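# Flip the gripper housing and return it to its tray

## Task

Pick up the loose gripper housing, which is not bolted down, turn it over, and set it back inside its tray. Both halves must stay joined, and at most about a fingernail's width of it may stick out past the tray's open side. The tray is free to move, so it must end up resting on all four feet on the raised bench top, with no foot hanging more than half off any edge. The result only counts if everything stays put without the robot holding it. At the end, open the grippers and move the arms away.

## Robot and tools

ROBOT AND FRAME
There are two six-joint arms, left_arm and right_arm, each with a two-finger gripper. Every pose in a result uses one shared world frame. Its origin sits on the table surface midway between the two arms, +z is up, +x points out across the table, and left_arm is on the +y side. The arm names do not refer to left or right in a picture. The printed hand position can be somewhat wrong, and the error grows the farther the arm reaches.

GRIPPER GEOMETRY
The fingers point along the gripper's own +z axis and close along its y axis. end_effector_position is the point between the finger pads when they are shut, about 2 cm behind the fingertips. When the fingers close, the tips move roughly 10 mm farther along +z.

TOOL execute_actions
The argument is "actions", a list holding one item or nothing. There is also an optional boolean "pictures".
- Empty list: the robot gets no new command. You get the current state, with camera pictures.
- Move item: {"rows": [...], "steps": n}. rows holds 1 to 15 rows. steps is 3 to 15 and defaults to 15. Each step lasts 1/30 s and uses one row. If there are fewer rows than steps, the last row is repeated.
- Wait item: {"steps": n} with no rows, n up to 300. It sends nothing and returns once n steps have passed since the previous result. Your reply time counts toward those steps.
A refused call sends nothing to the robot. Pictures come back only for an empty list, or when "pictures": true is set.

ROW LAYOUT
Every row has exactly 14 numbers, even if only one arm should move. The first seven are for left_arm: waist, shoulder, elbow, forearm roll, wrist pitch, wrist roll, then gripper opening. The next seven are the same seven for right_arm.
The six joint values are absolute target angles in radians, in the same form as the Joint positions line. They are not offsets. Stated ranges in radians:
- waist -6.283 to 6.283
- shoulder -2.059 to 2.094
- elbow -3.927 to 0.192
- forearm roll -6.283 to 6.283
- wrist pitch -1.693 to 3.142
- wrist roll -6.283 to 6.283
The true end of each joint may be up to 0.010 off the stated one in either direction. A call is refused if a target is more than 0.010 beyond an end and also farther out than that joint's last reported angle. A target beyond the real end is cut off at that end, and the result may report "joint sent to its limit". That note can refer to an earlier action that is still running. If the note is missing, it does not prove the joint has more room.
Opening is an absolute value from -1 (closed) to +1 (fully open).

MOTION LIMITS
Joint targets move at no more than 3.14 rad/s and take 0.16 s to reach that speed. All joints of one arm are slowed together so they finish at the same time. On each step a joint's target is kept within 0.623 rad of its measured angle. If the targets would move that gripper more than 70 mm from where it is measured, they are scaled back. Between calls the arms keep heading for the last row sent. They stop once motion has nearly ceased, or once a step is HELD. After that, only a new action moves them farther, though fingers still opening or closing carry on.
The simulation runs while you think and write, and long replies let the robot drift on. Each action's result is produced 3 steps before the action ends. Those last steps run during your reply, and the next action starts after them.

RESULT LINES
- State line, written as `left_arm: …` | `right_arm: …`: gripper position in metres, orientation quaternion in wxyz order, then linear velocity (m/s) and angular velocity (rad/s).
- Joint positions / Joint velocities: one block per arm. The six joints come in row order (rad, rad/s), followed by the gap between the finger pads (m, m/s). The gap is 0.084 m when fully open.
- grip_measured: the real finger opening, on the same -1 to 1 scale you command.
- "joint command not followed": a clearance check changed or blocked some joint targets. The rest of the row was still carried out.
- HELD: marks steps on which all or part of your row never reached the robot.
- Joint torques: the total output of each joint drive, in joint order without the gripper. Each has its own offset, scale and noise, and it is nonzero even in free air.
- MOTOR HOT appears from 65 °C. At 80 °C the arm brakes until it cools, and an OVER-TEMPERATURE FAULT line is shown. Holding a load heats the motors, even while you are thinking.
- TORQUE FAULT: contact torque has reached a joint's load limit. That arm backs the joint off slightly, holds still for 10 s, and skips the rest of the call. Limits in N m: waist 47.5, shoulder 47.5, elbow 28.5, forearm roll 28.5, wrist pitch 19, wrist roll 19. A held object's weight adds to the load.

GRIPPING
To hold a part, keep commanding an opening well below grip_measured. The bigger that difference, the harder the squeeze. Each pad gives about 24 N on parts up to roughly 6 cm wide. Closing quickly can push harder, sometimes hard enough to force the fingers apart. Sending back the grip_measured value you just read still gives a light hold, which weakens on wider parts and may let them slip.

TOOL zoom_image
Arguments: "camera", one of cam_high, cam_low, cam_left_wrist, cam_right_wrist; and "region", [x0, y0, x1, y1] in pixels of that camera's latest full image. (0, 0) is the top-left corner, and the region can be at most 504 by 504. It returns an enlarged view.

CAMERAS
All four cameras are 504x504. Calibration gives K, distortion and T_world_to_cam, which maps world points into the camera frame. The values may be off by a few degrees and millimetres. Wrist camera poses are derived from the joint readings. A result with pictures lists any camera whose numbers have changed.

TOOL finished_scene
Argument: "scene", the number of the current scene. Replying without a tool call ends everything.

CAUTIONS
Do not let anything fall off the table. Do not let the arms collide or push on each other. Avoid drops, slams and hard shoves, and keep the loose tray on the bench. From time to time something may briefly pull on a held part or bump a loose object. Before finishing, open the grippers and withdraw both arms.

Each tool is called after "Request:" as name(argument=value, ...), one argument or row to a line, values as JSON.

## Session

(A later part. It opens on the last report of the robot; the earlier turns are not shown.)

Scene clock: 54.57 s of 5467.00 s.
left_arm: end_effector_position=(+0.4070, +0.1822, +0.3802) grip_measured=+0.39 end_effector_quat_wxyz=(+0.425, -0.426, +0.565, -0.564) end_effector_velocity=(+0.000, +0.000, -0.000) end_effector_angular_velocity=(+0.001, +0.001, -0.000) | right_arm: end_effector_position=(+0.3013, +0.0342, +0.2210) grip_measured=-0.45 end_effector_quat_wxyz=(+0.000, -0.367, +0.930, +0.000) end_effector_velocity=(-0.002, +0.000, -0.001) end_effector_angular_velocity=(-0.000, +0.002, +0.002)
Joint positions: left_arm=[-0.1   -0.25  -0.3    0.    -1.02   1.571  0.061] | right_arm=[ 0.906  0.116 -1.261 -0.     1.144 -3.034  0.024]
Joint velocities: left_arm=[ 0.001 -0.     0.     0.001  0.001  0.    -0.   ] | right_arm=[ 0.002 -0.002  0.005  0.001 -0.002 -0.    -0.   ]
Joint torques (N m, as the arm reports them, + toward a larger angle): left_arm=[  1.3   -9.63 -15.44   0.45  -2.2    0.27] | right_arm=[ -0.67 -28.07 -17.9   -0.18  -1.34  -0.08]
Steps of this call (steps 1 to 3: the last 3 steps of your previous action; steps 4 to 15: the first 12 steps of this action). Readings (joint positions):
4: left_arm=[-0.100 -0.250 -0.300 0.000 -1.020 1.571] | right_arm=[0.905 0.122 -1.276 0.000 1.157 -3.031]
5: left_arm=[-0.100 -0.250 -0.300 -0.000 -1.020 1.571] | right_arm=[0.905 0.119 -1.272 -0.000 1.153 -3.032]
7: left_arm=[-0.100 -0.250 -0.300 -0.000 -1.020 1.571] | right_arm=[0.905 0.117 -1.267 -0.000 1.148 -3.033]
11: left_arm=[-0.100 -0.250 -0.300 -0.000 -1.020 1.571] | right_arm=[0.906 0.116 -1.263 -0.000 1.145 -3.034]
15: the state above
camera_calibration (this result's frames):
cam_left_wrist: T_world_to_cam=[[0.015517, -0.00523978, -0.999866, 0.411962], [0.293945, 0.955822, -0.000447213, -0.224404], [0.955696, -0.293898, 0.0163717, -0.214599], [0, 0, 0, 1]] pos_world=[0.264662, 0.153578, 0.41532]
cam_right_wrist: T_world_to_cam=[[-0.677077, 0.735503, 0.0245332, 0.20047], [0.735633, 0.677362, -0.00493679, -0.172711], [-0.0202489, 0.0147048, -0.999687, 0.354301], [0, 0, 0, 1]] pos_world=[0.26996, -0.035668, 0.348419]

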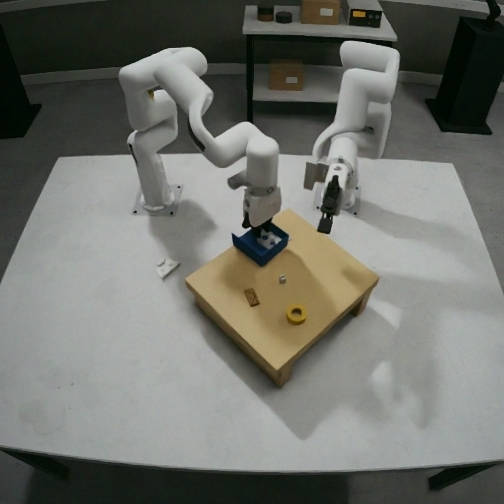

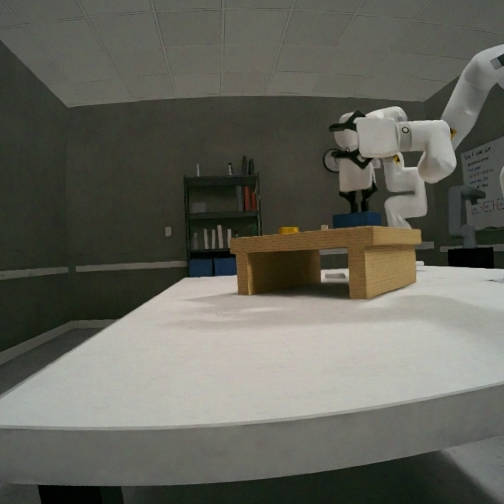

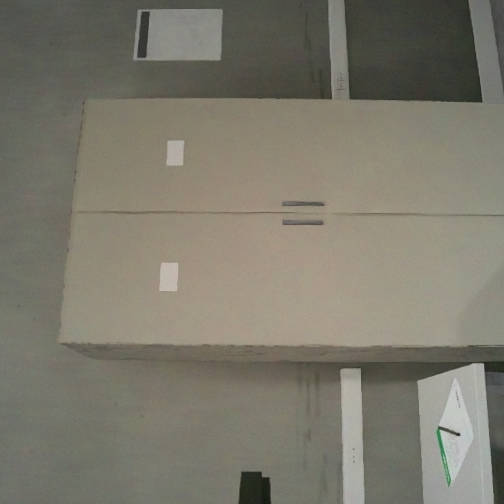

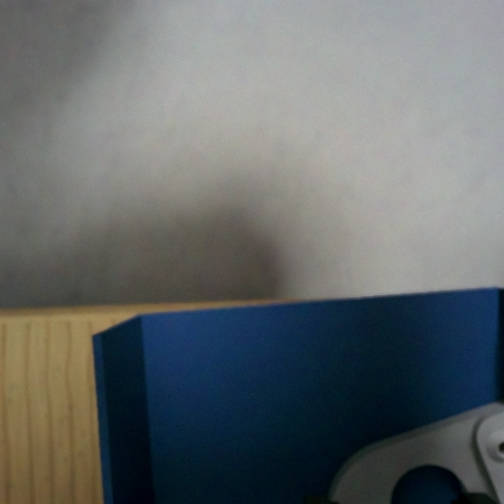

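Request:
execute_actions(
  actions=[
    {"rows":[[-0.1,-0.25,-0.3,0,-1.02,1.571,0.4,0.909,0.09,-1.22,0,1.13,-3.031,-0.43],[-0.1,-0.25,-0.3,0,-1.02,1.571,0.4,0.909,0.09,-1.22,0,1.13,-3.031,-0.43],[-0.1,-0.25,-0.3,0,-1.02,1.571,0.4,0.909,0.09,-1.22,0,1.13,-3.031,-0.43],[-0.1,-0.25,-0.3,0,-1.02,1.571,0.4,0.909,0.11,-1.179,0,1.069,-3.031,-0.43],[-0.1,-0.25,-0.3,0,-1.02,1.571,0.4,0.909,0.11,-1.179,0,1.069,-3.031,-0.43],[-0.1,-0.25,-0.3,0,-1.02,1.571,0.4,0.909,0.11,-1.179,0,1.069,-3.031,-0.43],[-0.1,-0.25,-0.3,0,-1.02,1.571,0.4,0.909,0.11,-1.179,0,1.069,-3.031,-0.43],[-0.1,-0.25,-0.3,0,-1.02,1.571,0.4,0.909,0.115,-1.171,0,1.056,-3.031,-0.43],[-0.1,-0.25,-0.3,0,-1.02,1.571,0.4,0.909,0.12,-1.163,0,1.043,-3.031,-0.43],[-0.1,-0.25,-0.3,0,-1.02,1.571,0.4,0.909,0.124,-1.157,0,1.033,-3.031,-0.43],[-0.1,-0.25,-0.3,0,-1.02,1.571,0.4,0.909,0.128,-1.151,0,1.023,-3.031,-0.43]],"steps":15},
  ],
)

Request:
execute_actions(
  actions=[
    {"rows":[[-0.1,-0.25,-0.3,0,-1.02,1.571,0.4,0.909,0.128,-1.151,0,1.023,-3.031,-0.43]],"steps":9},
  ],
  pictures=true,
)

Scene clock: 55.53 s of 5467.00 s.
left_arm: end_effector_position=(+0.4070, +0.1822, +0.3802) grip_measured=+0.39 end_effector_quat_wxyz=(+0.425, -0.426, +0.565, -0.564) end_effector_velocity=(-0.000, -0.001, -0.000) end_effector_angular_velocity=(+0.001, +0.001, -0.001) | right_arm: end_effector_position=(+0.2948, +0.0290, +0.1882) grip_measured=-0.45 end_effector_quat_wxyz=(-0.001, -0.367, +0.930, -0.000) end_effector_velocity=(+0.002, +0.005, -0.095) end_effector_angular_velocity=(+0.018, -0.014, +0.001)
Joint positions: left_arm=[-0.1   -0.25  -0.3   -0.    -1.02   1.571  0.061] | right_arm=[ 0.909  0.119 -1.168  0.     1.051 -3.031  0.024]
Joint velocities: left_arm=[-0.001 -0.     0.001  0.001  0.001  0.     0.   ] | right_arm=[ 0.002  0.096  0.167  0.001 -0.286  0.001  0.   ]
Joint torques (N m, as the arm reports them, + toward a larger angle): left_arm=[  1.12  -9.72 -15.51   0.41  -2.1    0.42] | right_arm=[ -0.67 -27.67 -17.6   -0.61  -1.27   0.23]
Steps of this call (steps 1 to 3: the last 3 steps of your previous action; steps 4 to 15: the robot went on to your last target; steps 16 to 17: nothing new was sent; steps 18 to 29: the first 12 steps of this action). Readings (joint positions):
18: left_arm=[-0.100 -0.250 -0.300 0.000 -1.020 1.571] | right_arm=[0.906 0.116 -1.260 -0.000 1.144 -3.034]
19: left_arm=[-0.100 -0.250 -0.300 -0.000 -1.020 1.571] | right_arm=[0.906 0.113 -1.255 -0.000 1.142 -3.034]
21: left_arm=[-0.100 -0.250 -0.300 -0.000 -1.020 1.571] | right_arm=[0.908 0.102 -1.238 -0.000 1.136 -3.032]
25: left_arm=[-0.100 -0.250 -0.300 0.000 -1.020 1.571] | right_arm=[0.909 0.106 -1.195 0.000 1.090 -3.031]
29: the state above

Scene clock: 55.83 s of 5467.00 s.
left_arm: end_effector_position=(+0.4070, +0.1822, +0.3802) grip_measured=+0.39 end_effector_quat_wxyz=(+0.425, -0.426, +0.565, -0.564) end_effector_velocity=(-0.000, +0.000, -0.001) end_effector_angular_velocity=(-0.001, +0.002, +0.001) | right_arm: end_effector_position=(+0.2970, +0.0316, +0.1852) grip_measured=-0.45 end_effector_quat_wxyz=(+0.006, -0.367, +0.930, +0.003) end_effector_velocity=(-0.001, -0.001, -0.006) end_effector_angular_velocity=(-0.004, +0.002, -0.000)
Joint positions: left_arm=[-0.1   -0.25  -0.3   -0.    -1.02   1.571  0.061] | right_arm=[ 0.909  0.122 -1.159  0.     1.024 -3.031  0.024]
Joint velocities: left_arm=[-0.001 -0.     0.001 -0.003  0.001 -0.     0.   ] | right_arm=[-0.     0.006  0.01  -0.001 -0.011  0.001  0.   ]
Joint torques (N m, as the arm reports them, + toward a larger angle): left_arm=[  1.31  -9.67 -15.51   0.52  -2.03   0.41] | right_arm=[-0.64 -1.55 -3.64 -0.65 -1.49  0.15]
Steps of this call (steps 1 to 3: the last 3 steps of your previous action; steps 4 to 9: the first 6 steps of this action). Readings (joint positions):
4: left_arm=[-0.100 -0.250 -0.300 0.000 -1.020 1.571] | right_arm=[0.909 0.121 -1.162 0.000 1.029 -3.031]
5: left_arm=[-0.100 -0.250 -0.300 -0.000 -1.020 1.571] | right_arm=[0.909 0.121 -1.161 0.000 1.027 -3.031]
7: left_arm=[-0.100 -0.250 -0.300 -0.000 -1.020 1.571] | right_arm=[0.909 0.121 -1.160 0.000 1.025 -3.031]
9: the state above
camera_calibration (this result's frames):
cam_left_wrist: T_world_to_cam=[[0.0155171, -0.00523981, -0.999866, 0.411962], [0.293945, 0.955822, -0.000447208, -0.224404], [0.955696, -0.293898, 0.0163718, -0.2146], [0, 0, 0, 1]] pos_world=[0.264662, 0.153578, 0.41532]
cam_right_wrist: T_world_to_cam=[[-0.677462, 0.735087, 0.0262886, 0.200081], [0.735462, 0.677518, 0.0080809, -0.170355], [-0.0118708, 0.0248087, -0.999622, 0.315593], [0, 0, 0, 1]] pos_world=[0.264583, -0.0394883, 0.31159]

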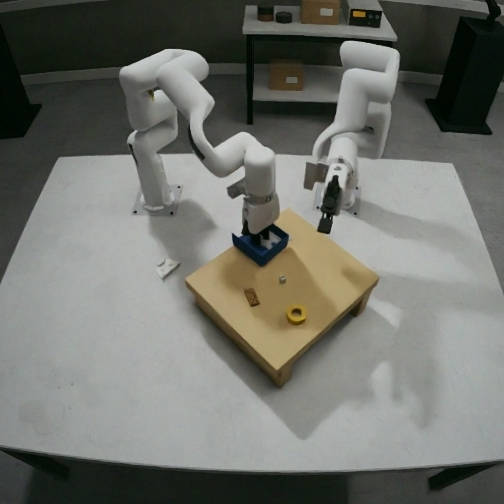

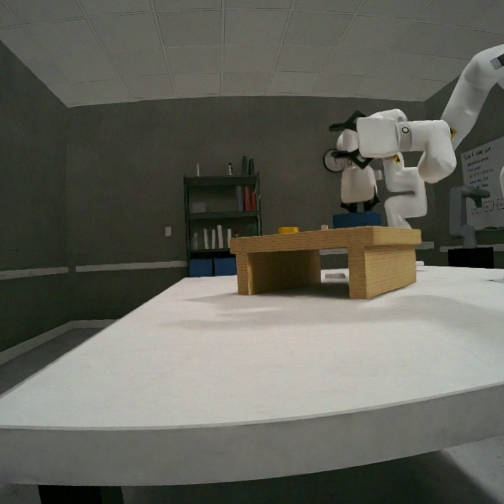

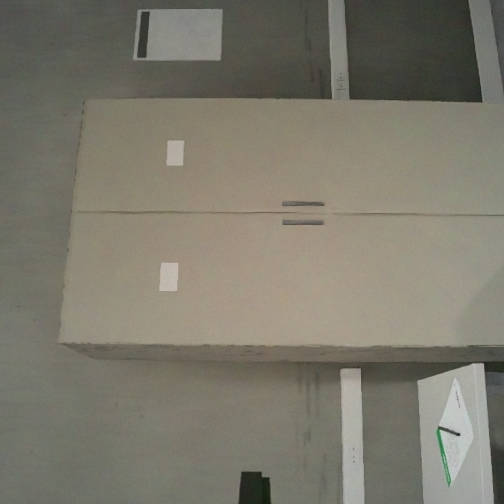

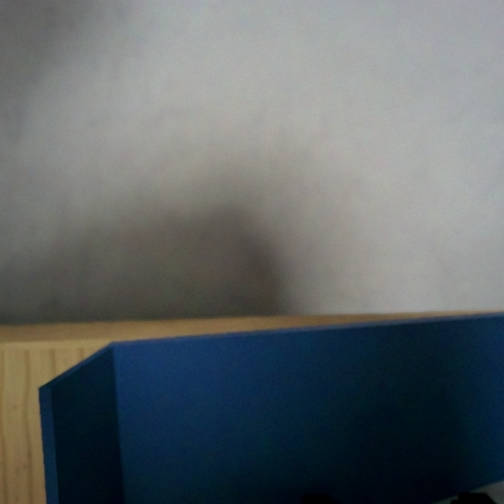

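Request:
execute_actions(
  actions=[
    {"rows":[[-0.1,-0.25,-0.3,0,-1.02,1.571,0.4,0.909,0.08,-1.24,0,1.16,-3.031,-0.43],[-0.1,-0.25,-0.3,0,-1.02,1.571,0.4,0.909,0.08,-1.24,0,1.16,-3.031,-0.43],[-0.1,-0.25,-0.3,0,-1.02,1.571,0.4,0.909,0.08,-1.24,0,1.16,-3.031,-0.43],[-0.1,-0.25,-0.3,0,-1.02,1.571,0.4,0.909,0.08,-1.24,0,1.16,-3.031,-0.43],[-0.1,-0.25,-0.3,0,-1.02,1.571,0.4,0.909,0.08,-1.24,0,1.16,-3.031,-0.43],[-0.1,-0.25,-0.3,0,-1.02,1.571,0.4,0.909,0.08,-1.24,0,1.16,-3.031,-0.43],[-0.1,-0.25,-0.3,0,-1.02,1.571,0.4,0.921,0.135,-1.31,0,1.175,-4.589,0.5]],"steps":15},
  ],
)

Request:
execute_actions(
  actions=[
    {"rows":[[-0.1,-0.25,-0.3,0,-1.02,1.571,0.4,0.921,0.14,-1.29,0,1.15,-4.589,0.5]],"steps":15},
  ],
  pictures=true,
)

Scene clock: 56.90 s of 5467.00 s.
left_arm: end_effector_position=(+0.4070, +0.1822, +0.3802) grip_measured=+0.39 end_effector_quat_wxyz=(+0.425, -0.426, +0.565, -0.564) end_effector_velocity=(+0.000, +0.000, +0.001) end_effector_angular_velocity=(-0.001, -0.001, +0.001) | right_arm: end_effector_position=(+0.2951, +0.0317, +0.2235) grip_measured=+0.47 end_effector_quat_wxyz=(-0.005, -0.446, +0.895, -0.002) end_effector_velocity=(+0.014, +0.049, +0.002) end_effector_angular_velocity=(-0.013, +0.045, +2.253)
Joint positions: left_arm=[-0.1   -0.25  -0.3   -0.    -1.02   1.571  0.061] | right_arm=[ 0.912  0.103 -1.255 -0.     1.162 -3.202  0.064]
Joint velocities: left_arm=[ 0.    -0.    -0.001 -0.001  0.    -0.    -0.   ] | right_arm=[ 0.041  0.186 -0.246  0.003  0.099 -2.213  0.083]
Joint torques (N m, as the arm reports them, + toward a larger angle): left_arm=[  1.29  -9.39 -15.54   0.38  -2.11   0.36] | right_arm=[  0.2  -27.87 -18.61  -0.54  -1.55  -0.47]
Steps of this call (steps 1 to 3: the last 3 steps of your previous action; steps 4 to 15: the robot went on to your last target; steps 16 to 20: nothing new was sent; steps 21 to 32: the first 12 steps of this action). Readings (joint positions):
21: left_arm=[-0.100 -0.250 -0.300 0.000 -1.020 1.571] | right_arm=[0.909 0.122 -1.159 0.000 1.023 -3.031]
22: left_arm=[-0.100 -0.250 -0.300 0.000 -1.020 1.571] | right_arm=[0.909 0.121 -1.161 0.000 1.028 -3.031]
24: left_arm=[-0.100 -0.250 -0.300 0.000 -1.020 1.571] | right_arm=[0.909 0.116 -1.175 -0.000 1.071 -3.031]
28: left_arm=[-0.100 -0.250 -0.300 0.000 -1.020 1.571] | right_arm=[0.909 0.091 -1.225 -0.000 1.142 -3.037]
32: the state above

Scene clock: 57.40 s of 5467.00 s.
left_arm: end_effector_position=(+0.4070, +0.1822, +0.3802) grip_measured=+0.39 end_effector_quat_wxyz=(+0.425, -0.426, +0.565, -0.564) end_effector_velocity=(+0.000, +0.000, +0.000) end_effector_angular_velocity=(+0.001, -0.000, -0.000) | right_arm: end_effector_position=(+0.2996, +0.0441, +0.2207) grip_measured=+0.49 end_effector_quat_wxyz=(+0.001, +0.896, -0.443, -0.000) end_effector_velocity=(+0.001, +0.004, -0.001) end_effector_angular_velocity=(+0.011, -0.009, +1.200)
Joint positions: left_arm=[-0.1   -0.25  -0.3    0.    -1.02   1.571  0.061] | right_arm=[ 0.921  0.14  -1.29  -0.     1.152 -4.491  0.065]
Joint velocities: left_arm=[ 0.001  0.    -0.001  0.001  0.     0.    -0.   ] | right_arm=[ 0.003  0.001  0.004 -0.001 -0.02  -1.196 -0.   ]
Joint torques (N m, as the arm reports them, + toward a larger angle): left_arm=[  1.17  -9.7  -15.35   0.41  -2.1    0.39] | right_arm=[ -1.29 -29.27 -18.16  -0.24  -1.39   1.27]
Steps of this call (steps 1 to 3: the last 3 steps of your previous action; steps 4 to 15: the first 12 steps of this action). Readings (joint positions):
4: left_arm=[-0.100 -0.250 -0.300 -0.000 -1.020 1.571] | right_arm=[0.918 0.124 -1.288 -0.000 1.170 -3.558]
5: left_arm=[-0.100 -0.250 -0.300 -0.000 -1.020 1.571] | right_arm=[0.919 0.127 -1.294 -0.000 1.171 -3.653]
7: left_arm=[-0.100 -0.250 -0.300 0.000 -1.020 1.571] | right_arm=[0.920 0.132 -1.298 -0.000 1.169 -3.842]
11: left_arm=[-0.100 -0.250 -0.300 -0.000 -1.020 1.571] | right_arm=[0.921 0.138 -1.293 -0.000 1.157 -4.216]
15: the state above
camera_calibration (this result's frames):
cam_left_wrist: T_world_to_cam=[[0.015517, -0.00523971, -0.999866, 0.411962], [0.293945, 0.955822, -0.000447155, -0.224404], [0.955696, -0.293898, 0.0163717, -0.214599], [0, 0, 0, 1]] pos_world=[0.264662, 0.153578, 0.41532]
cam_right_wrist: T_world_to_cam=[[-0.798668, -0.601226, 0.0256192, 0.287161], [-0.601534, 0.798826, -0.0058851, 0.217299], [-0.016927, -0.0201111, -0.999654, 0.35432], [0, 0, 0, 1]] pos_world=[0.366056, 0.00619012, 0.348119]

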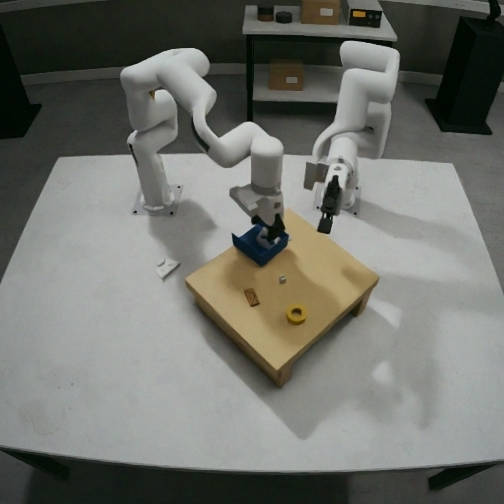

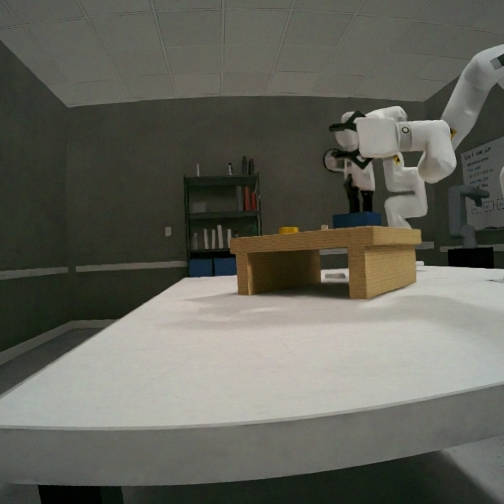

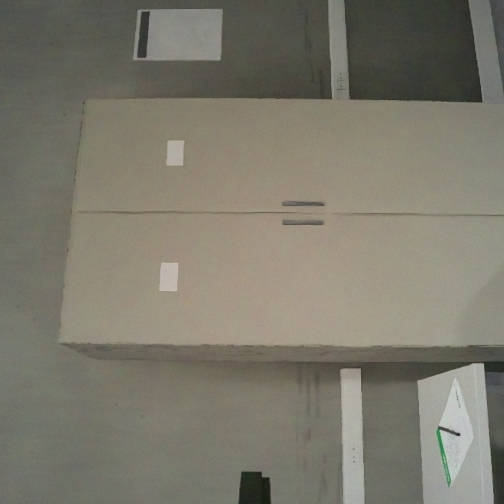

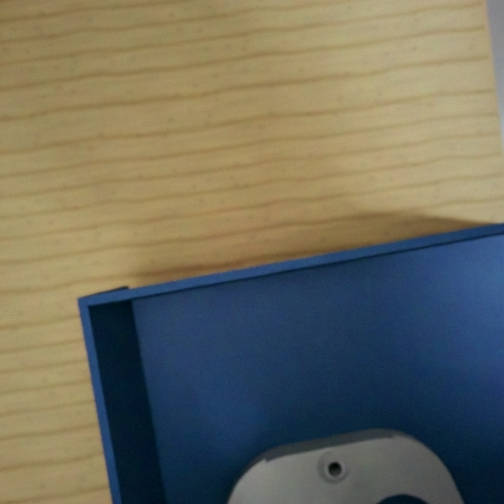

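Request:
execute_actions(
  actions=[],
)

Scene clock: 57.50 s of 5467.00 s.
left_arm: end_effector_position=(+0.4070, +0.1822, +0.3802) grip_measured=+0.39 end_effector_quat_wxyz=(+0.425, -0.426, +0.565, -0.564) end_effector_velocity=(-0.000, -0.000, +0.000) end_effector_angular_velocity=(-0.001, -0.001, -0.001) | right_arm: end_effector_position=(+0.2998, +0.0443, +0.2208) grip_measured=+0.49 end_effector_quat_wxyz=(+0.000, +0.911, -0.412, -0.000) end_effector_velocity=(+0.001, +0.001, -0.000) end_effector_angular_velocity=(+0.004, -0.004, +0.348)
Joint positions: left_arm=[-0.1   -0.25  -0.3   -0.    -1.02   1.571  0.061] | right_arm=[ 0.921  0.14  -1.29  -0.     1.15  -4.559  0.065]
Joint velocities: left_arm=[-0.001  0.    -0.    -0.    -0.001 -0.    -0.   ] | right_arm=[ 0.     0.001  0.    -0.001 -0.007 -0.347 -0.   ]
Joint torques (N m, as the arm reports them, + toward a larger angle): left_arm=[  1.41  -9.63 -15.46   0.48  -2.06   0.31] | right_arm=[ -0.51 -28.7  -18.19  -0.72  -1.65   0.39]
Kept back: nothing.
Steps of this call (steps 1 to 3: the last 3 steps of your previous action). Readings (joint positions):
1: left_arm=[-0.100 -0.250 -0.300 0.000 -1.020 1.571] | right_arm=[0.921 0.140 -1.290 -0.000 1.151 -4.524]
2: left_arm=[-0.100 -0.250 -0.300 0.000 -1.020 1.571] | right_arm=[0.921 0.140 -1.290 -0.000 1.151 -4.545]
3: the state above
camera_calibration (this result's frames):
cam_left_wrist: T_world_to_cam=[[0.0155171, -0.00523979, -0.999866, 0.411962], [0.293945, 0.955822, -0.00044721, -0.224404], [0.955696, -0.293898, 0.0163718, -0.214599], [0, 0, 0, 1]] pos_world=[0.264662, 0.153578, 0.41532]
cam_right_wrist: T_world_to_cam=[[-0.755669, -0.654494, 0.0245274, 0.277124], [-0.654785, 0.755794, -0.00562395, 0.235021], [-0.0148568, -0.02031, -0.999683, 0.3538], [0, 0, 0, 1]] pos_world=[0.368558, 0.0109343, 0.348212]

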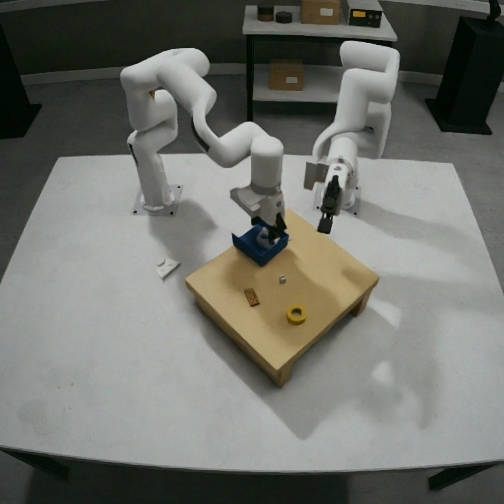

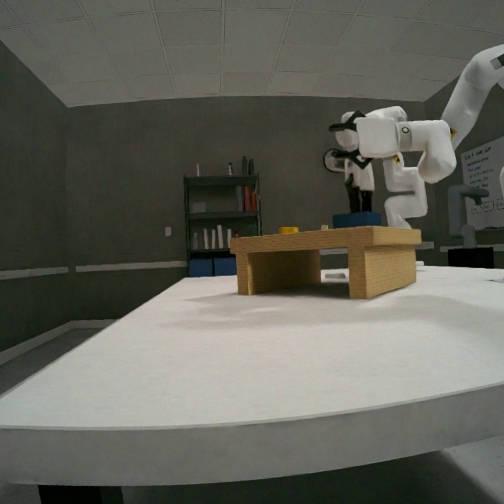

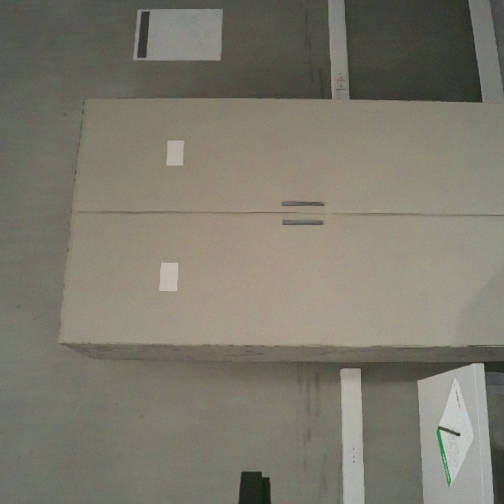

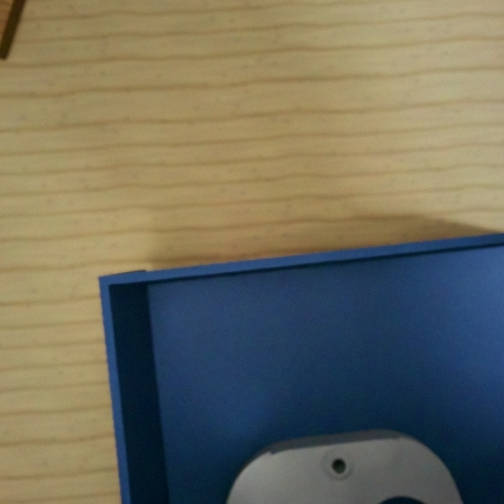

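Request:
execute_actions(
  actions=[
    {"rows":[[-0.1,-0.25,-0.3,0,-1.02,1.571,0.4,0.91,0.15,-1.305,0,1.155,-4.6,0.55],[-0.1,-0.25,-0.3,0,-1.02,1.571,0.4,0.91,0.15,-1.305,0,1.155,-4.6,0.55],[-0.1,-0.25,-0.3,0,-1.02,1.571,0.4,0.91,0.15,-1.305,0,1.155,-4.6,0.55],[-0.1,-0.25,-0.3,0,-1.02,1.571,0.4,0.91,0.171,-1.271,0,1.1,-4.6,0.55],[-0.1,-0.25,-0.3,0,-1.02,1.571,0.4,0.91,0.171,-1.271,0,1.1,-4.6,0.55],[-0.1,-0.25,-0.3,0,-1.02,1.571,0.4,0.91,0.171,-1.271,0,1.1,-4.6,0.55],[-0.1,-0.25,-0.3,0,-1.02,1.571,0.4,0.91,0.177,-1.26,0,1.083,-4.6,0.55],[-0.1,-0.25,-0.3,0,-1.02,1.571,0.4,0.91,0.183,-1.249,0,1.066,-4.6,0.55],[-0.1,-0.25,-0.3,0,-1.02,1.571,0.4,0.91,0.189,-1.238,0,1.049,-4.6,0.55],[-0.1,-0.25,-0.3,0,-1.02,1.571,0.4,0.91,0.195,-1.228,0,1.033,-4.6,0.55]],"steps":15},
  ],
)

Request:
execute_actions(
  actions=[
    {"rows":[[-0.1,-0.25,-0.3,0,-1.02,1.571,0.4,0.91,0.195,-1.228,0,1.033,-4.6,0.55]],"steps":9},
  ],
  pictures=true,
)

Scene clock: 58.30 s of 5467.00 s.
left_arm: end_effector_position=(+0.4070, +0.1822, +0.3802) grip_measured=+0.39 end_effector_quat_wxyz=(+0.425, -0.426, +0.565, -0.564) end_effector_velocity=(-0.000, -0.001, -0.000) end_effector_angular_velocity=(+0.001, +0.000, -0.002) | right_arm: end_effector_position=(+0.3066, +0.0438, +0.1853) grip_measured=+0.54 end_effector_quat_wxyz=(+0.001, +0.917, -0.399, -0.000) end_effector_velocity=(-0.006, -0.007, -0.141) end_effector_angular_velocity=(-0.030, +0.026, +0.002)
Joint positions: left_arm=[-0.1   -0.25  -0.3    0.    -1.02   1.571  0.061] | right_arm=[ 0.91   0.185 -1.245  0.     1.063 -4.6    0.067]
Joint velocities: left_arm=[-0.001 -0.     0.     0.001 -0.     0.001  0.   ] | right_arm=[-0.001  0.139  0.228 -0.    -0.327 -0.002 -0.   ]
Joint torques (N m, as the arm reports them, + toward a larger angle): left_arm=[  1.66  -9.54 -15.46   0.43  -2.12   0.36] | right_arm=[ -0.84 -32.43 -19.65  -0.45  -1.18  -0.13]
Steps of this call (steps 1 to 12: the robot went on to your last target; steps 13 to 24: the first 12 steps of this action). Readings (joint positions):
13: left_arm=[-0.100 -0.250 -0.300 0.000 -1.020 1.571] | right_arm=[0.921 0.140 -1.290 0.000 1.150 -4.589]
14: left_arm=[-0.100 -0.250 -0.300 0.000 -1.020 1.571] | right_arm=[0.920 0.142 -1.293 0.000 1.151 -4.591]
16: left_arm=[-0.100 -0.250 -0.300 -0.000 -1.020 1.571] | right_arm=[0.915 0.146 -1.299 -0.000 1.152 -4.595]
20: left_arm=[-0.100 -0.250 -0.300 0.000 -1.020 1.571] | right_arm=[0.911 0.164 -1.279 -0.000 1.114 -4.599]
24: the state above

Scene clock: 58.60 s of 5467.00 s.
left_arm: end_effector_position=(+0.4070, +0.1822, +0.3802) grip_measured=+0.39 end_effector_quat_wxyz=(+0.425, -0.426, +0.565, -0.564) end_effector_velocity=(-0.000, -0.001, +0.000) end_effector_angular_velocity=(-0.001, -0.001, -0.001) | right_arm: end_effector_position=(+0.3071, +0.0443, +0.1766) grip_measured=+0.54 end_effector_quat_wxyz=(-0.001, +0.917, -0.399, +0.000) end_effector_velocity=(-0.000, +0.001, -0.000) end_effector_angular_velocity=(+0.004, -0.003, +0.001)
Joint positions: left_arm=[-0.1   -0.25  -0.3   -0.    -1.02   1.571  0.061] | right_arm=[ 0.91   0.193 -1.229  0.     1.035 -4.6    0.067]
Joint velocities: left_arm=[-0.002  0.    -0.    -0.001 -0.001 -0.    -0.   ] | right_arm=[ 0.001 -0.002  0.005  0.    -0.008 -0.     0.   ]
Joint torques (N m, as the arm reports them, + toward a larger angle): left_arm=[  1.45  -9.56 -15.36   0.34  -2.11   0.35] | right_arm=[ -1.   -25.55 -17.74  -0.74  -2.49   0.13]
Steps of this call (steps 1 to 3: the last 3 steps of your previous action; steps 4 to 9: the first 6 steps of this action). Readings (joint positions):
4: left_arm=[-0.100 -0.250 -0.300 -0.000 -1.020 1.571] | right_arm=[0.910 0.193 -1.231 0.000 1.040 -4.600]
5: left_arm=[-0.100 -0.250 -0.300 0.000 -1.020 1.571] | right_arm=[0.910 0.193 -1.231 0.000 1.038 -4.600]
7: left_arm=[-0.100 -0.250 -0.300 -0.000 -1.020 1.571] | right_arm=[0.910 0.193 -1.230 0.000 1.036 -4.600]
9: the state above
camera_calibration (this result's frames):
cam_left_wrist: T_world_to_cam=[[0.0155172, -0.00524005, -0.999866, 0.411962], [0.293945, 0.955822, -0.000447407, -0.224404], [0.955696, -0.293898, 0.016372, -0.2146], [0, 0, 0, 1]] pos_world=[0.264662, 0.153578, 0.41532]
cam_right_wrist: T_world_to_cam=[[-0.735859, -0.676731, 0.0233696, 0.278824], [-0.676999, 0.735963, -0.00543298, 0.247226], [-0.0135225, -0.0198191, -0.999712, 0.309388], [0, 0, 0, 1]] pos_world=[0.376731, 0.012871, 0.304126]

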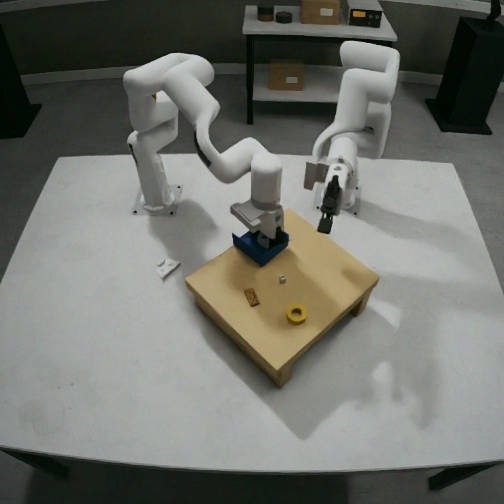

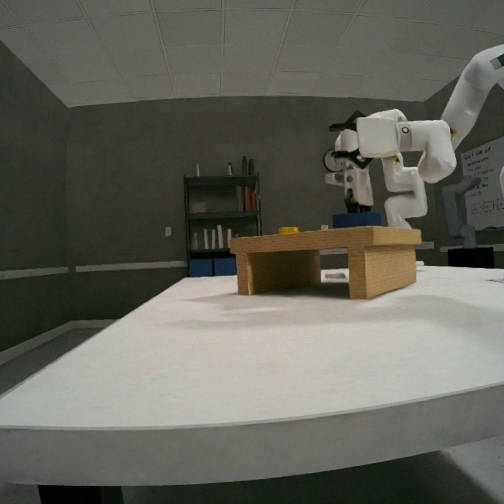

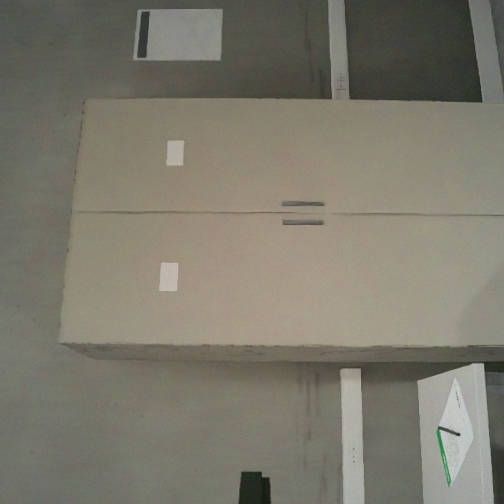

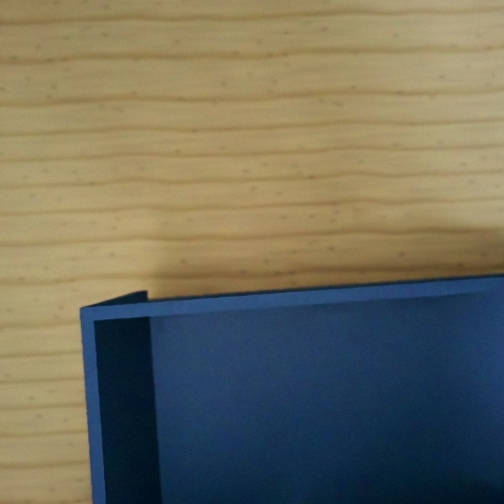

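Request:
execute_actions(
  actions=[
    {"rows":[[-0.1,-0.25,-0.3,0,-1.02,1.571,0.4,0.91,0.192,-1.232,0,1.04,-4.6,0.5],[-0.1,-0.25,-0.3,0,-1.02,1.571,0.4,0.91,0.192,-1.232,0,1.04,-4.6,0.46],[-0.1,-0.25,-0.3,0,-1.02,1.571,0.4,0.91,0.192,-1.232,0,1.04,-4.6,0.42],[-0.1,-0.25,-0.3,0,-1.02,1.571,0.4,0.91,0.192,-1.232,0,1.04,-4.6,0.38],[-0.1,-0.25,-0.3,0,-1.02,1.571,0.4,0.91,0.192,-1.232,0,1.04,-4.6,0.34],[-0.1,-0.25,-0.3,0,-1.02,1.571,0.4,0.91,0.192,-1.232,0,1.04,-4.6,0.3],[-0.1,-0.25,-0.3,0,-1.02,1.571,0.4,0.91,0.192,-1.232,0,1.04,-4.6,0.2],[-0.1,-0.25,-0.3,0,-1.02,1.571,0.4,0.91,0.192,-1.232,0,1.04,-4.6,0.1],[-0.1,-0.25,-0.3,0,-1.02,1.571,0.4,0.91,0.192,-1.232,0,1.04,-4.6,-0.1],[-0.1,-0.25,-0.3,0,-1.02,1.571,0.4,0.91,0.192,-1.232,0,1.04,-4.6,-0.4]],"steps":15},
  ],
)

Scene clock: 59.20 s of 5467.00 s.
left_arm: end_effector_position=(+0.4070, +0.1822, +0.3802) grip_measured=+0.39 end_effector_quat_wxyz=(+0.425, -0.426, +0.565, -0.564) end_effector_velocity=(+0.000, -0.000, +0.000) end_effector_angular_velocity=(+0.001, -0.001, -0.001) | right_arm: end_effector_position=(+0.3070, +0.0440, +0.1776) grip_measured=+0.46 end_effector_quat_wxyz=(+0.000, +0.917, -0.399, -0.000) end_effector_velocity=(-0.001, -0.001, +0.001) end_effector_angular_velocity=(-0.002, +0.004, -0.001)
Joint positions: left_arm=[-0.1   -0.25  -0.3    0.    -1.02   1.571  0.061] | right_arm=[ 0.91   0.193 -1.232 -0.     1.039 -4.6    0.063]
Joint velocities: left_arm=[ 0.001  0.    -0.001  0.002  0.     0.     0.   ] | right_arm=[ 0.001 -0.003  0.     0.002  0.006  0.    -0.   ]
Joint torques (N m, as the arm reports them, + toward a larger angle): left_arm=[  1.31  -9.63 -15.42   0.57  -2.19   0.34] | right_arm=[ -0.62 -29.27 -16.5   -0.8   -1.18   0.26]
Steps of this call (steps 1 to 3: the last 3 steps of your previous action; steps 4 to 6: the robot went on to your last target; steps 7 to 18: the first 12 steps of this action). Readings (joint positions):
7: left_arm=[-0.100 -0.250 -0.300 0.000 -1.020 1.571] | right_arm=[0.910 0.193 -1.229 0.000 1.034 -4.600]
8: left_arm=[-0.100 -0.250 -0.300 0.000 -1.020 1.571] | right_arm=[0.910 0.193 -1.230 -0.000 1.034 -4.600]
10: left_arm=[-0.100 -0.250 -0.300 -0.000 -1.020 1.571] | right_arm=[0.910 0.193 -1.231 0.000 1.036 -4.600]
14: left_arm=[-0.100 -0.250 -0.300 0.000 -1.020 1.571] | right_arm=[0.910 0.193 -1.232 -0.000 1.038 -4.600]
18: the state above

Request:
execute_actions(
  actions=[
    {"rows":[[-0.1,-0.25,-0.3,0,-1.02,1.571,0.4,0.91,0.192,-1.232,0,1.04,-4.6,-0.7],[-0.1,-0.25,-0.3,0,-1.02,1.571,0.4,0.91,0.192,-1.232,0,1.04,-4.6,-0.7],[-0.1,-0.25,-0.3,0,-1.02,1.571,0.4,0.91,0.192,-1.232,0,1.04,-4.6,-0.7],[-0.1,-0.25,-0.3,0,-1.02,1.571,0.4,0.908,0.186,-1.242,0,1.056,-4.602,-0.7],[-0.1,-0.25,-0.3,0,-1.02,1.571,0.4,0.906,0.18,-1.254,0,1.074,-4.604,-0.7],[-0.1,-0.25,-0.3,0,-1.02,1.571,0.4,0.904,0.174,-1.266,0,1.092,-4.606,-0.7],[-0.1,-0.25,-0.3,0,-1.02,1.571,0.4,0.902,0.168,-1.28,0,1.112,-4.608,-0.7],[-0.1,-0.25,-0.3,0,-1.02,1.571,0.4,0.9,0.16,-1.295,0,1.135,-4.61,-0.7],[-0.1,-0.25,-0.3,0,-1.02,1.571,0.4,0.9,0.155,-1.315,0,1.16,-4.61,-0.7],[-0.1,-0.25,-0.3,0,-1.02,1.571,0.4,0.9,0.15,-1.34,0,1.19,-4.61,-0.7]],"steps":15},
  ],
  pictures=true,
)

Scene clock: 59.80 s of 5467.00 s.
left_arm: end_effector_position=(+0.4070, +0.1822, +0.3802) grip_measured=+0.39 end_effector_quat_wxyz=(+0.425, -0.426, +0.565, -0.564) end_effector_velocity=(-0.000, +0.000, -0.000) end_effector_angular_velocity=(-0.000, -0.000, +0.001) | right_arm: end_effector_position=(+0.3110, +0.0419, +0.2160) grip_measured=+0.46 end_effector_quat_wxyz=(-0.000, +0.917, -0.399, +0.000) end_effector_velocity=(+0.024, +0.011, +0.231) end_effector_angular_velocity=(+0.067, -0.060, +0.000)
Joint positions: left_arm=[-0.1   -0.25  -0.3    0.    -1.02   1.571  0.061] | right_arm=[ 0.901  0.161 -1.303 -0.     1.142 -4.608  0.063]
Joint velocities: left_arm=[ 0.     0.001  0.    -0.    -0.001  0.    -0.   ] | right_arm=[-0.02  -0.156 -0.452 -0.001  0.518 -0.02   0.   ]
Joint torques (N m, as the arm reports them, + toward a larger angle): left_arm=[  1.34  -9.57 -15.39   0.57  -2.16   0.38] | right_arm=[ -0.65 -26.82 -16.71  -0.22  -1.34   0.33]
Steps of this call (steps 1 to 3: the last 3 steps of your previous action; steps 4 to 6: the robot went on to your last target; steps 7 to 18: the first 12 steps of this action). Readings (joint positions):
7: left_arm=[-0.100 -0.250 -0.300 -0.000 -1.020 1.571] | right_arm=[0.910 0.192 -1.232 -0.000 1.040 -4.600]
8: left_arm=[-0.100 -0.250 -0.300 -0.000 -1.020 1.571] | right_arm=[0.910 0.192 -1.232 -0.000 1.040 -4.600]
10: left_arm=[-0.100 -0.250 -0.300 0.000 -1.020 1.571] | right_arm=[0.910 0.192 -1.232 -0.000 1.041 -4.600]
14: left_arm=[-0.100 -0.250 -0.300 -0.000 -1.020 1.571] | right_arm=[0.907 0.183 -1.250 0.000 1.072 -4.604]
18: the state above
camera_calibration (this result's frames):
cam_left_wrist: T_world_to_cam=[[0.0155171, -0.00523968, -0.999866, 0.411962], [0.293945, 0.955822, -0.000447096, -0.224404], [0.955696, -0.293898, 0.0163717, -0.214599], [0, 0, 0, 1]] pos_world=[0.264662, 0.153578, 0.41532]
cam_right_wrist: T_world_to_cam=[[-0.736129, -0.676425, 0.0237269, 0.279142], [-0.676702, 0.736236, -0.00556185, 0.251802], [-0.0137064, -0.0201503, -0.999703, 0.348789], [0, 0, 0, 1]] pos_world=[0.380661, 0.0104613, 0.343463]

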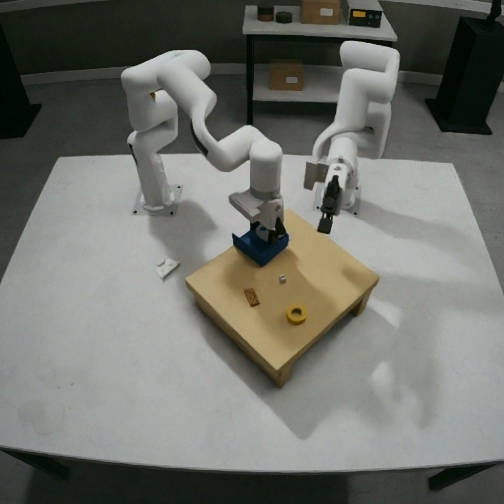

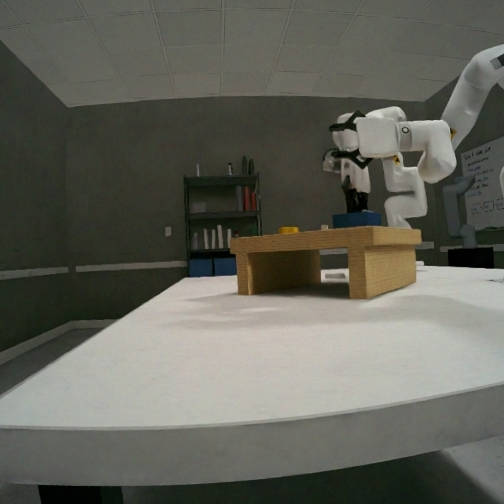

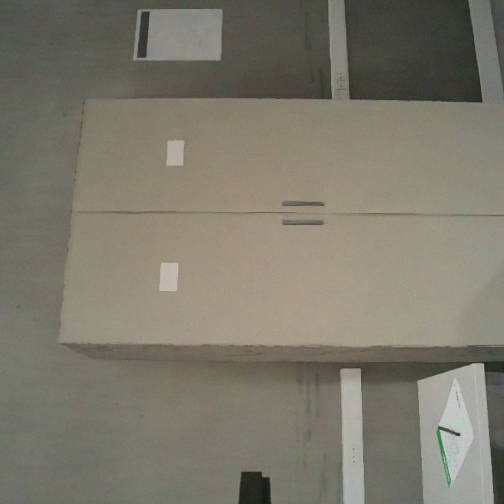

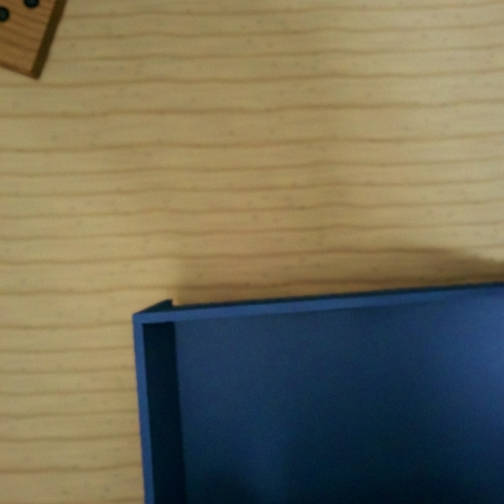

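Request:
execute_actions(
  actions=[
    {"rows":[[-0.1,-0.25,-0.3,0,-1.02,1.571,0.4,0.864,0.145,-1.29,0,1.145,-4.646,-0.7],[-0.1,-0.25,-0.3,0,-1.02,1.571,0.4,0.864,0.145,-1.29,0,1.145,-4.646,-0.7],[-0.1,-0.25,-0.3,0,-1.02,1.571,0.4,0.864,0.145,-1.29,0,1.145,-4.646,-0.7],[-0.1,-0.25,-0.3,0,-1.02,1.571,0.4,0.864,0.145,-1.29,0,1.145,-4.646,-0.7],[-0.1,-0.25,-0.3,0,-1.02,1.571,0.4,0.864,0.159,-1.256,0,1.097,-4.646,-0.7],[-0.1,-0.25,-0.3,0,-1.02,1.571,0.4,0.864,0.159,-1.256,0,1.097,-4.646,-0.7],[-0.1,-0.25,-0.3,0,-1.02,1.571,0.4,0.864,0.159,-1.256,0,1.097,-4.646,-0.7],[-0.1,-0.25,-0.3,0,-1.02,1.571,0.4,0.864,0.166,-1.244,0,1.078,-4.646,-0.7],[-0.1,-0.25,-0.3,0,-1.02,1.571,0.4,0.864,0.173,-1.232,0,1.059,-4.646,-0.7],[-0.1,-0.25,-0.3,0,-1.02,1.571,0.4,0.864,0.18,-1.219,0,1.039,-4.646,-0.7]],"steps":15},
  ],
)

Request:
execute_actions(
  actions=[
    {"rows":[[-0.1,-0.25,-0.3,0,-1.02,1.571,0.4,0.864,0.18,-1.219,0,1.039,-4.646,-0.7],[-0.1,-0.25,-0.3,0,-1.02,1.571,0.4,0.864,0.18,-1.219,0,1.039,-4.646,-0.7],[-0.1,-0.25,-0.3,0,-1.02,1.571,0.4,0.864,0.18,-1.219,0,1.039,-4.646,-0.7],[-0.1,-0.25,-0.3,0,-1.02,1.571,0.4,0.864,0.18,-1.219,0,1.039,-4.646,-0.7],[-0.1,-0.25,-0.3,0,-1.02,1.571,0.4,0.864,0.18,-1.219,0,1.039,-4.646,0.4],[-0.1,-0.25,-0.3,0,-1.02,1.571,0.4,0.864,0.18,-1.219,0,1.039,-4.646,0.6],[-0.1,-0.25,-0.3,0,-1.02,1.571,0.4,0.864,0.18,-1.219,0,1.039,-4.646,0.6],[-0.1,-0.25,-0.3,0,-1.02,1.571,0.4,0.864,0.18,-1.219,0,1.039,-4.646,0.6],[-0.1,-0.25,-0.3,0,-1.02,1.571,0.4,0.864,0.18,-1.219,0,1.039,-4.646,0.6],[-0.1,-0.25,-0.3,0,-1.02,1.571,0.4,0.864,0.18,-1.219,0,1.039,-4.646,0.6],[-0.1,-0.25,-0.3,0,-1.02,1.571,0.4,0.864,0.145,-1.29,0,1.145,-4.646,0.6]],"steps":15},
  ],
)

Request:
execute_actions(
  actions=[
    {"rows":[[-0.1,-0.25,-0.3,0,-1.02,1.571,0.4,0.864,0.13,-1.34,0,1.21,-4.646,0.5],[-0.1,-0.25,-0.3,0,-1.02,1.571,0.4,0.864,0.13,-1.34,0,1.21,-4.646,0.5],[-0.1,-0.25,-0.3,0,-1.02,1.571,0.4,0.864,0.13,-1.34,0,1.21,-4.646,0.5],[-0.1,-0.25,-0.3,0,-1.02,1.571,0.4,0.864,0.13,-1.34,0,1.21,-4.646,0.5],[-0.1,-0.25,-0.3,0,-1.02,1.571,0.4,0.864,0.13,-1.34,0,1.21,-4.646,0.5],[-0.1,-0.25,-0.3,0,-1.02,1.571,0.4,0.864,0.13,-1.34,0,1.21,-4.646,0.5],[-0.1,-0.25,-0.3,0,-1.02,1.571,0.4,0.864,0.13,-1.34,0,1.21,-4.646,0.5],[-0.1,-0.25,-0.3,0,-1.02,1.571,0.4,0.864,0.13,-1.34,0,1.21,-4.646,0.5],[-0.1,-0.25,-0.3,0,-1.02,1.571,0.4,0.864,0.13,-1.34,0,1.21,-4.646,0.5],[-0.1,-0.25,-0.3,0,-1.02,1.571,0.4,0.864,0.13,-1.34,0,1.21,-4.646,0.5],[-0.1,-0.25,-0.3,0,-1.02,1.571,0.4,0.864,0.13,-1.34,0,1.21,-4.646,0.5],[-0.1,-0.25,-0.3,0,-1.02,1.571,0.4,0.864,0.13,-1.34,0,1.21,-4.646,0.5]],"steps":15},
  ],
  pictures=true,
)

Scene clock: 60.97 s of 5467.00 s.
left_arm: end_effector_position=(+0.4070, +0.1822, +0.3802) grip_measured=+0.39 end_effector_quat_wxyz=(+0.425, -0.426, +0.565, -0.564) end_effector_velocity=(+0.000, +0.001, -0.001) end_effector_angular_velocity=(+0.000, +0.002, +0.002) | right_arm: end_effector_position=(+0.3222, +0.0261, +0.1905) grip_measured=+0.46 end_effector_quat_wxyz=(+0.000, +0.917, -0.399, -0.000) end_effector_velocity=(-0.006, -0.009, -0.148) end_effector_angular_velocity=(-0.027, +0.027, +0.005)
Joint positions: left_arm=[-0.1   -0.25  -0.3    0.    -1.02   1.571  0.061] | right_arm=[ 0.865  0.17  -1.24   0.     1.071 -4.645  0.063]
Joint velocities: left_arm=[ 0.001  0.     0.001 -0.001  0.001  0.    -0.   ] | right_arm=[-0.003  0.135  0.255  0.001 -0.352 -0.008 -0.   ]
Joint torques (N m, as the arm reports them, + toward a larger angle): left_arm=[  1.09  -9.55 -15.44   0.54  -2.11   0.36] | right_arm=[ -0.65 -30.5  -18.86  -0.39  -1.43   0.08]
Steps of this call (steps 1 to 3: the last 3 steps of your previous action; steps 4 to 23: the robot went on to your last target; steps 24 to 35: the first 12 steps of this action). Readings (joint positions):
24: left_arm=[-0.100 -0.250 -0.300 -0.000 -1.020 1.571] | right_arm=[0.900 0.150 -1.340 0.000 1.190 -4.610]
25: left_arm=[-0.100 -0.250 -0.300 0.000 -1.020 1.571] | right_arm=[0.897 0.149 -1.336 0.000 1.184 -4.614]
27: left_arm=[-0.100 -0.250 -0.300 -0.000 -1.020 1.571] | right_arm=[0.882 0.146 -1.315 0.000 1.166 -4.629]
31: left_arm=[-0.100 -0.250 -0.300 -0.000 -1.020 1.571] | right_arm=[0.866 0.153 -1.276 -0.000 1.123 -4.642]
35: the state above

Scene clock: 61.47 s of 5467.00 s.
left_arm: end_effector_position=(+0.4070, +0.1822, +0.3802) grip_measured=+0.39 end_effector_quat_wxyz=(+0.425, -0.426, +0.565, -0.564) end_effector_velocity=(-0.000, -0.000, -0.000) end_effector_angular_velocity=(-0.000, +0.000, -0.001) | right_arm: end_effector_position=(+0.3221, +0.0254, +0.1803) grip_measured=+0.59 end_effector_quat_wxyz=(+0.001, +0.917, -0.399, -0.000) end_effector_velocity=(-0.018, -0.020, +0.059) end_effector_angular_velocity=(-0.094, +0.088, +0.000)
Joint positions: left_arm=[-0.1   -0.25  -0.3   -0.    -1.02   1.571  0.061] | right_arm=[ 0.864  0.179 -1.222  0.     1.045 -4.646  0.069]
Joint velocities: left_arm=[-0.001 -0.     0.001 -0.    -0.001 -0.     0.   ] | right_arm=[-0.    -0.053 -0.135 -0.     0.316 -0.     0.002]
Joint torques (N m, as the arm reports them, + toward a larger angle): left_arm=[  1.22  -9.66 -15.42   0.54  -2.05   0.41] | right_arm=[ -1.14 -38.43 -22.47  -0.52  -0.89  -0.19]
Steps of this call (steps 1 to 3: the last 3 steps of your previous action; steps 4 to 15: the first 12 steps of this action). Readings (joint positions):
4: left_arm=[-0.100 -0.250 -0.300 -0.000 -1.020 1.571] | right_arm=[0.864 0.179 -1.222 0.000 1.046 -4.646]
5: left_arm=[-0.100 -0.250 -0.300 -0.000 -1.020 1.571] | right_arm=[0.864 0.179 -1.221 0.000 1.044 -4.646]
7: left_arm=[-0.100 -0.250 -0.300 0.000 -1.020 1.571] | right_arm=[0.864 0.179 -1.221 0.000 1.041 -4.646]
11: left_arm=[-0.100 -0.250 -0.300 -0.000 -1.020 1.571] | right_arm=[0.864 0.179 -1.220 -0.000 1.039 -4.646]
15: the state above

Scene clock: 61.97 s of 5467.00 s.
left_arm: end_effector_position=(+0.4070, +0.1822, +0.3802) grip_measured=+0.39 end_effector_quat_wxyz=(+0.425, -0.426, +0.565, -0.564) end_effector_velocity=(+0.000, +0.000, +0.000) end_effector_angular_velocity=(-0.001, -0.000, +0.001) | right_arm: end_effector_position=(+0.3219, +0.0252, +0.2408) grip_measured=+0.49 end_effector_quat_wxyz=(+0.001, +0.917, -0.399, -0.000) end_effector_velocity=(-0.002, -0.001, +0.003) end_effector_angular_velocity=(-0.007, +0.007, +0.002)
Joint positions: left_arm=[-0.1   -0.25  -0.3    0.    -1.02   1.571  0.061] | right_arm=[ 0.864  0.131 -1.337  0.     1.208 -4.646  0.065]
Joint velocities: left_arm=[ 0.     0.    -0.001 -0.001  0.001 -0.     0.   ] | right_arm=[ 0.002  0.    -0.011  0.     0.021 -0.    -0.   ]
Joint torques (N m, as the arm reports them, + toward a larger angle): left_arm=[  1.51  -9.64 -15.5    0.52  -2.06   0.4 ] | right_arm=[ -0.83 -29.32 -18.19  -0.05  -1.51   0.19]
Steps of this call (steps 1 to 3: the last 3 steps of your previous action; steps 4 to 15: the first 12 steps of this action). Readings (joint positions):
4: left_arm=[-0.100 -0.250 -0.300 -0.000 -1.020 1.571] | right_arm=[0.864 0.153 -1.274 -0.000 1.117 -4.646]
5: left_arm=[-0.100 -0.250 -0.300 -0.000 -1.020 1.571] | right_arm=[0.864 0.147 -1.286 -0.000 1.132 -4.646]
7: left_arm=[-0.100 -0.250 -0.300 -0.000 -1.020 1.571] | right_arm=[0.864 0.139 -1.311 -0.000 1.169 -4.646]
11: left_arm=[-0.100 -0.250 -0.300 0.000 -1.020 1.571] | right_arm=[0.864 0.130 -1.336 -0.000 1.201 -4.646]
15: the state above
camera_calibration (this result's frames):
cam_left_wrist: T_world_to_cam=[[0.0155171, -0.00523995, -0.999866, 0.411962], [0.293945, 0.955822, -0.000447345, -0.224404], [0.955696, -0.293898, 0.0163719, -0.2146], [0, 0, 0, 1]] pos_world=[0.264662, 0.153578, 0.41532]
cam_right_wrist: T_world_to_cam=[[-0.735872, -0.676603, 0.0264719, 0.27461], [-0.676941, 0.736015, -0.00574529, 0.271704], [-0.0155964, -0.0221477, -0.999633, 0.374032], [0, 0, 0, 1]] pos_world=[0.391839, -0.00589195, 0.368186]

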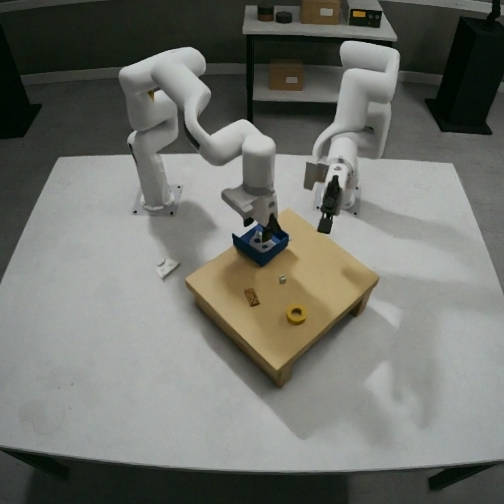

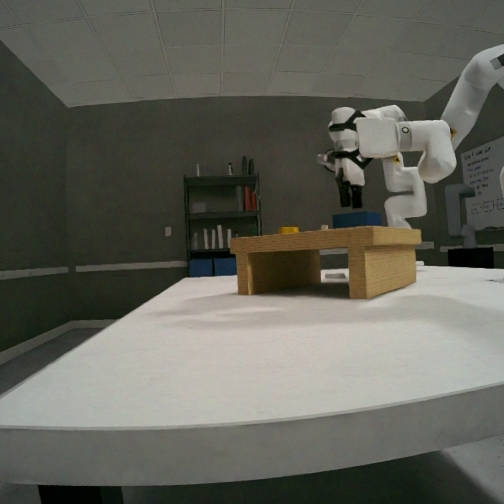

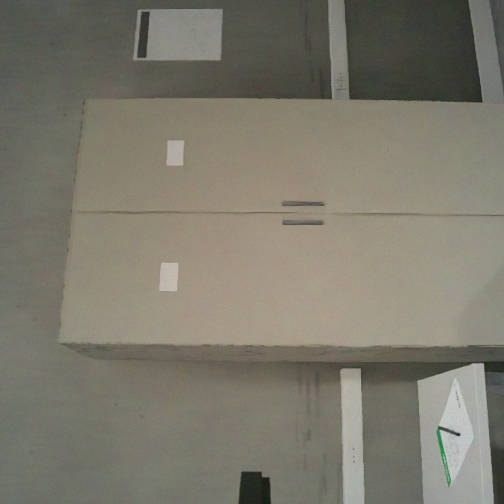

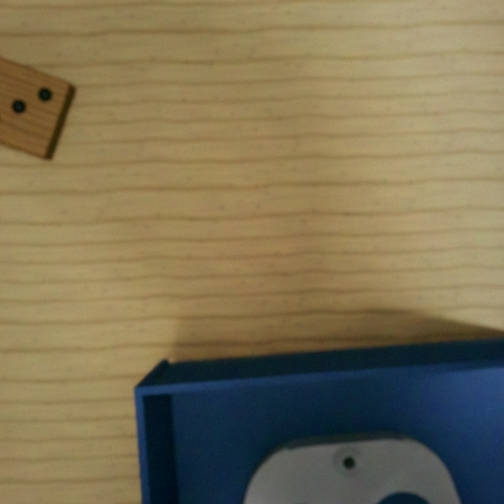

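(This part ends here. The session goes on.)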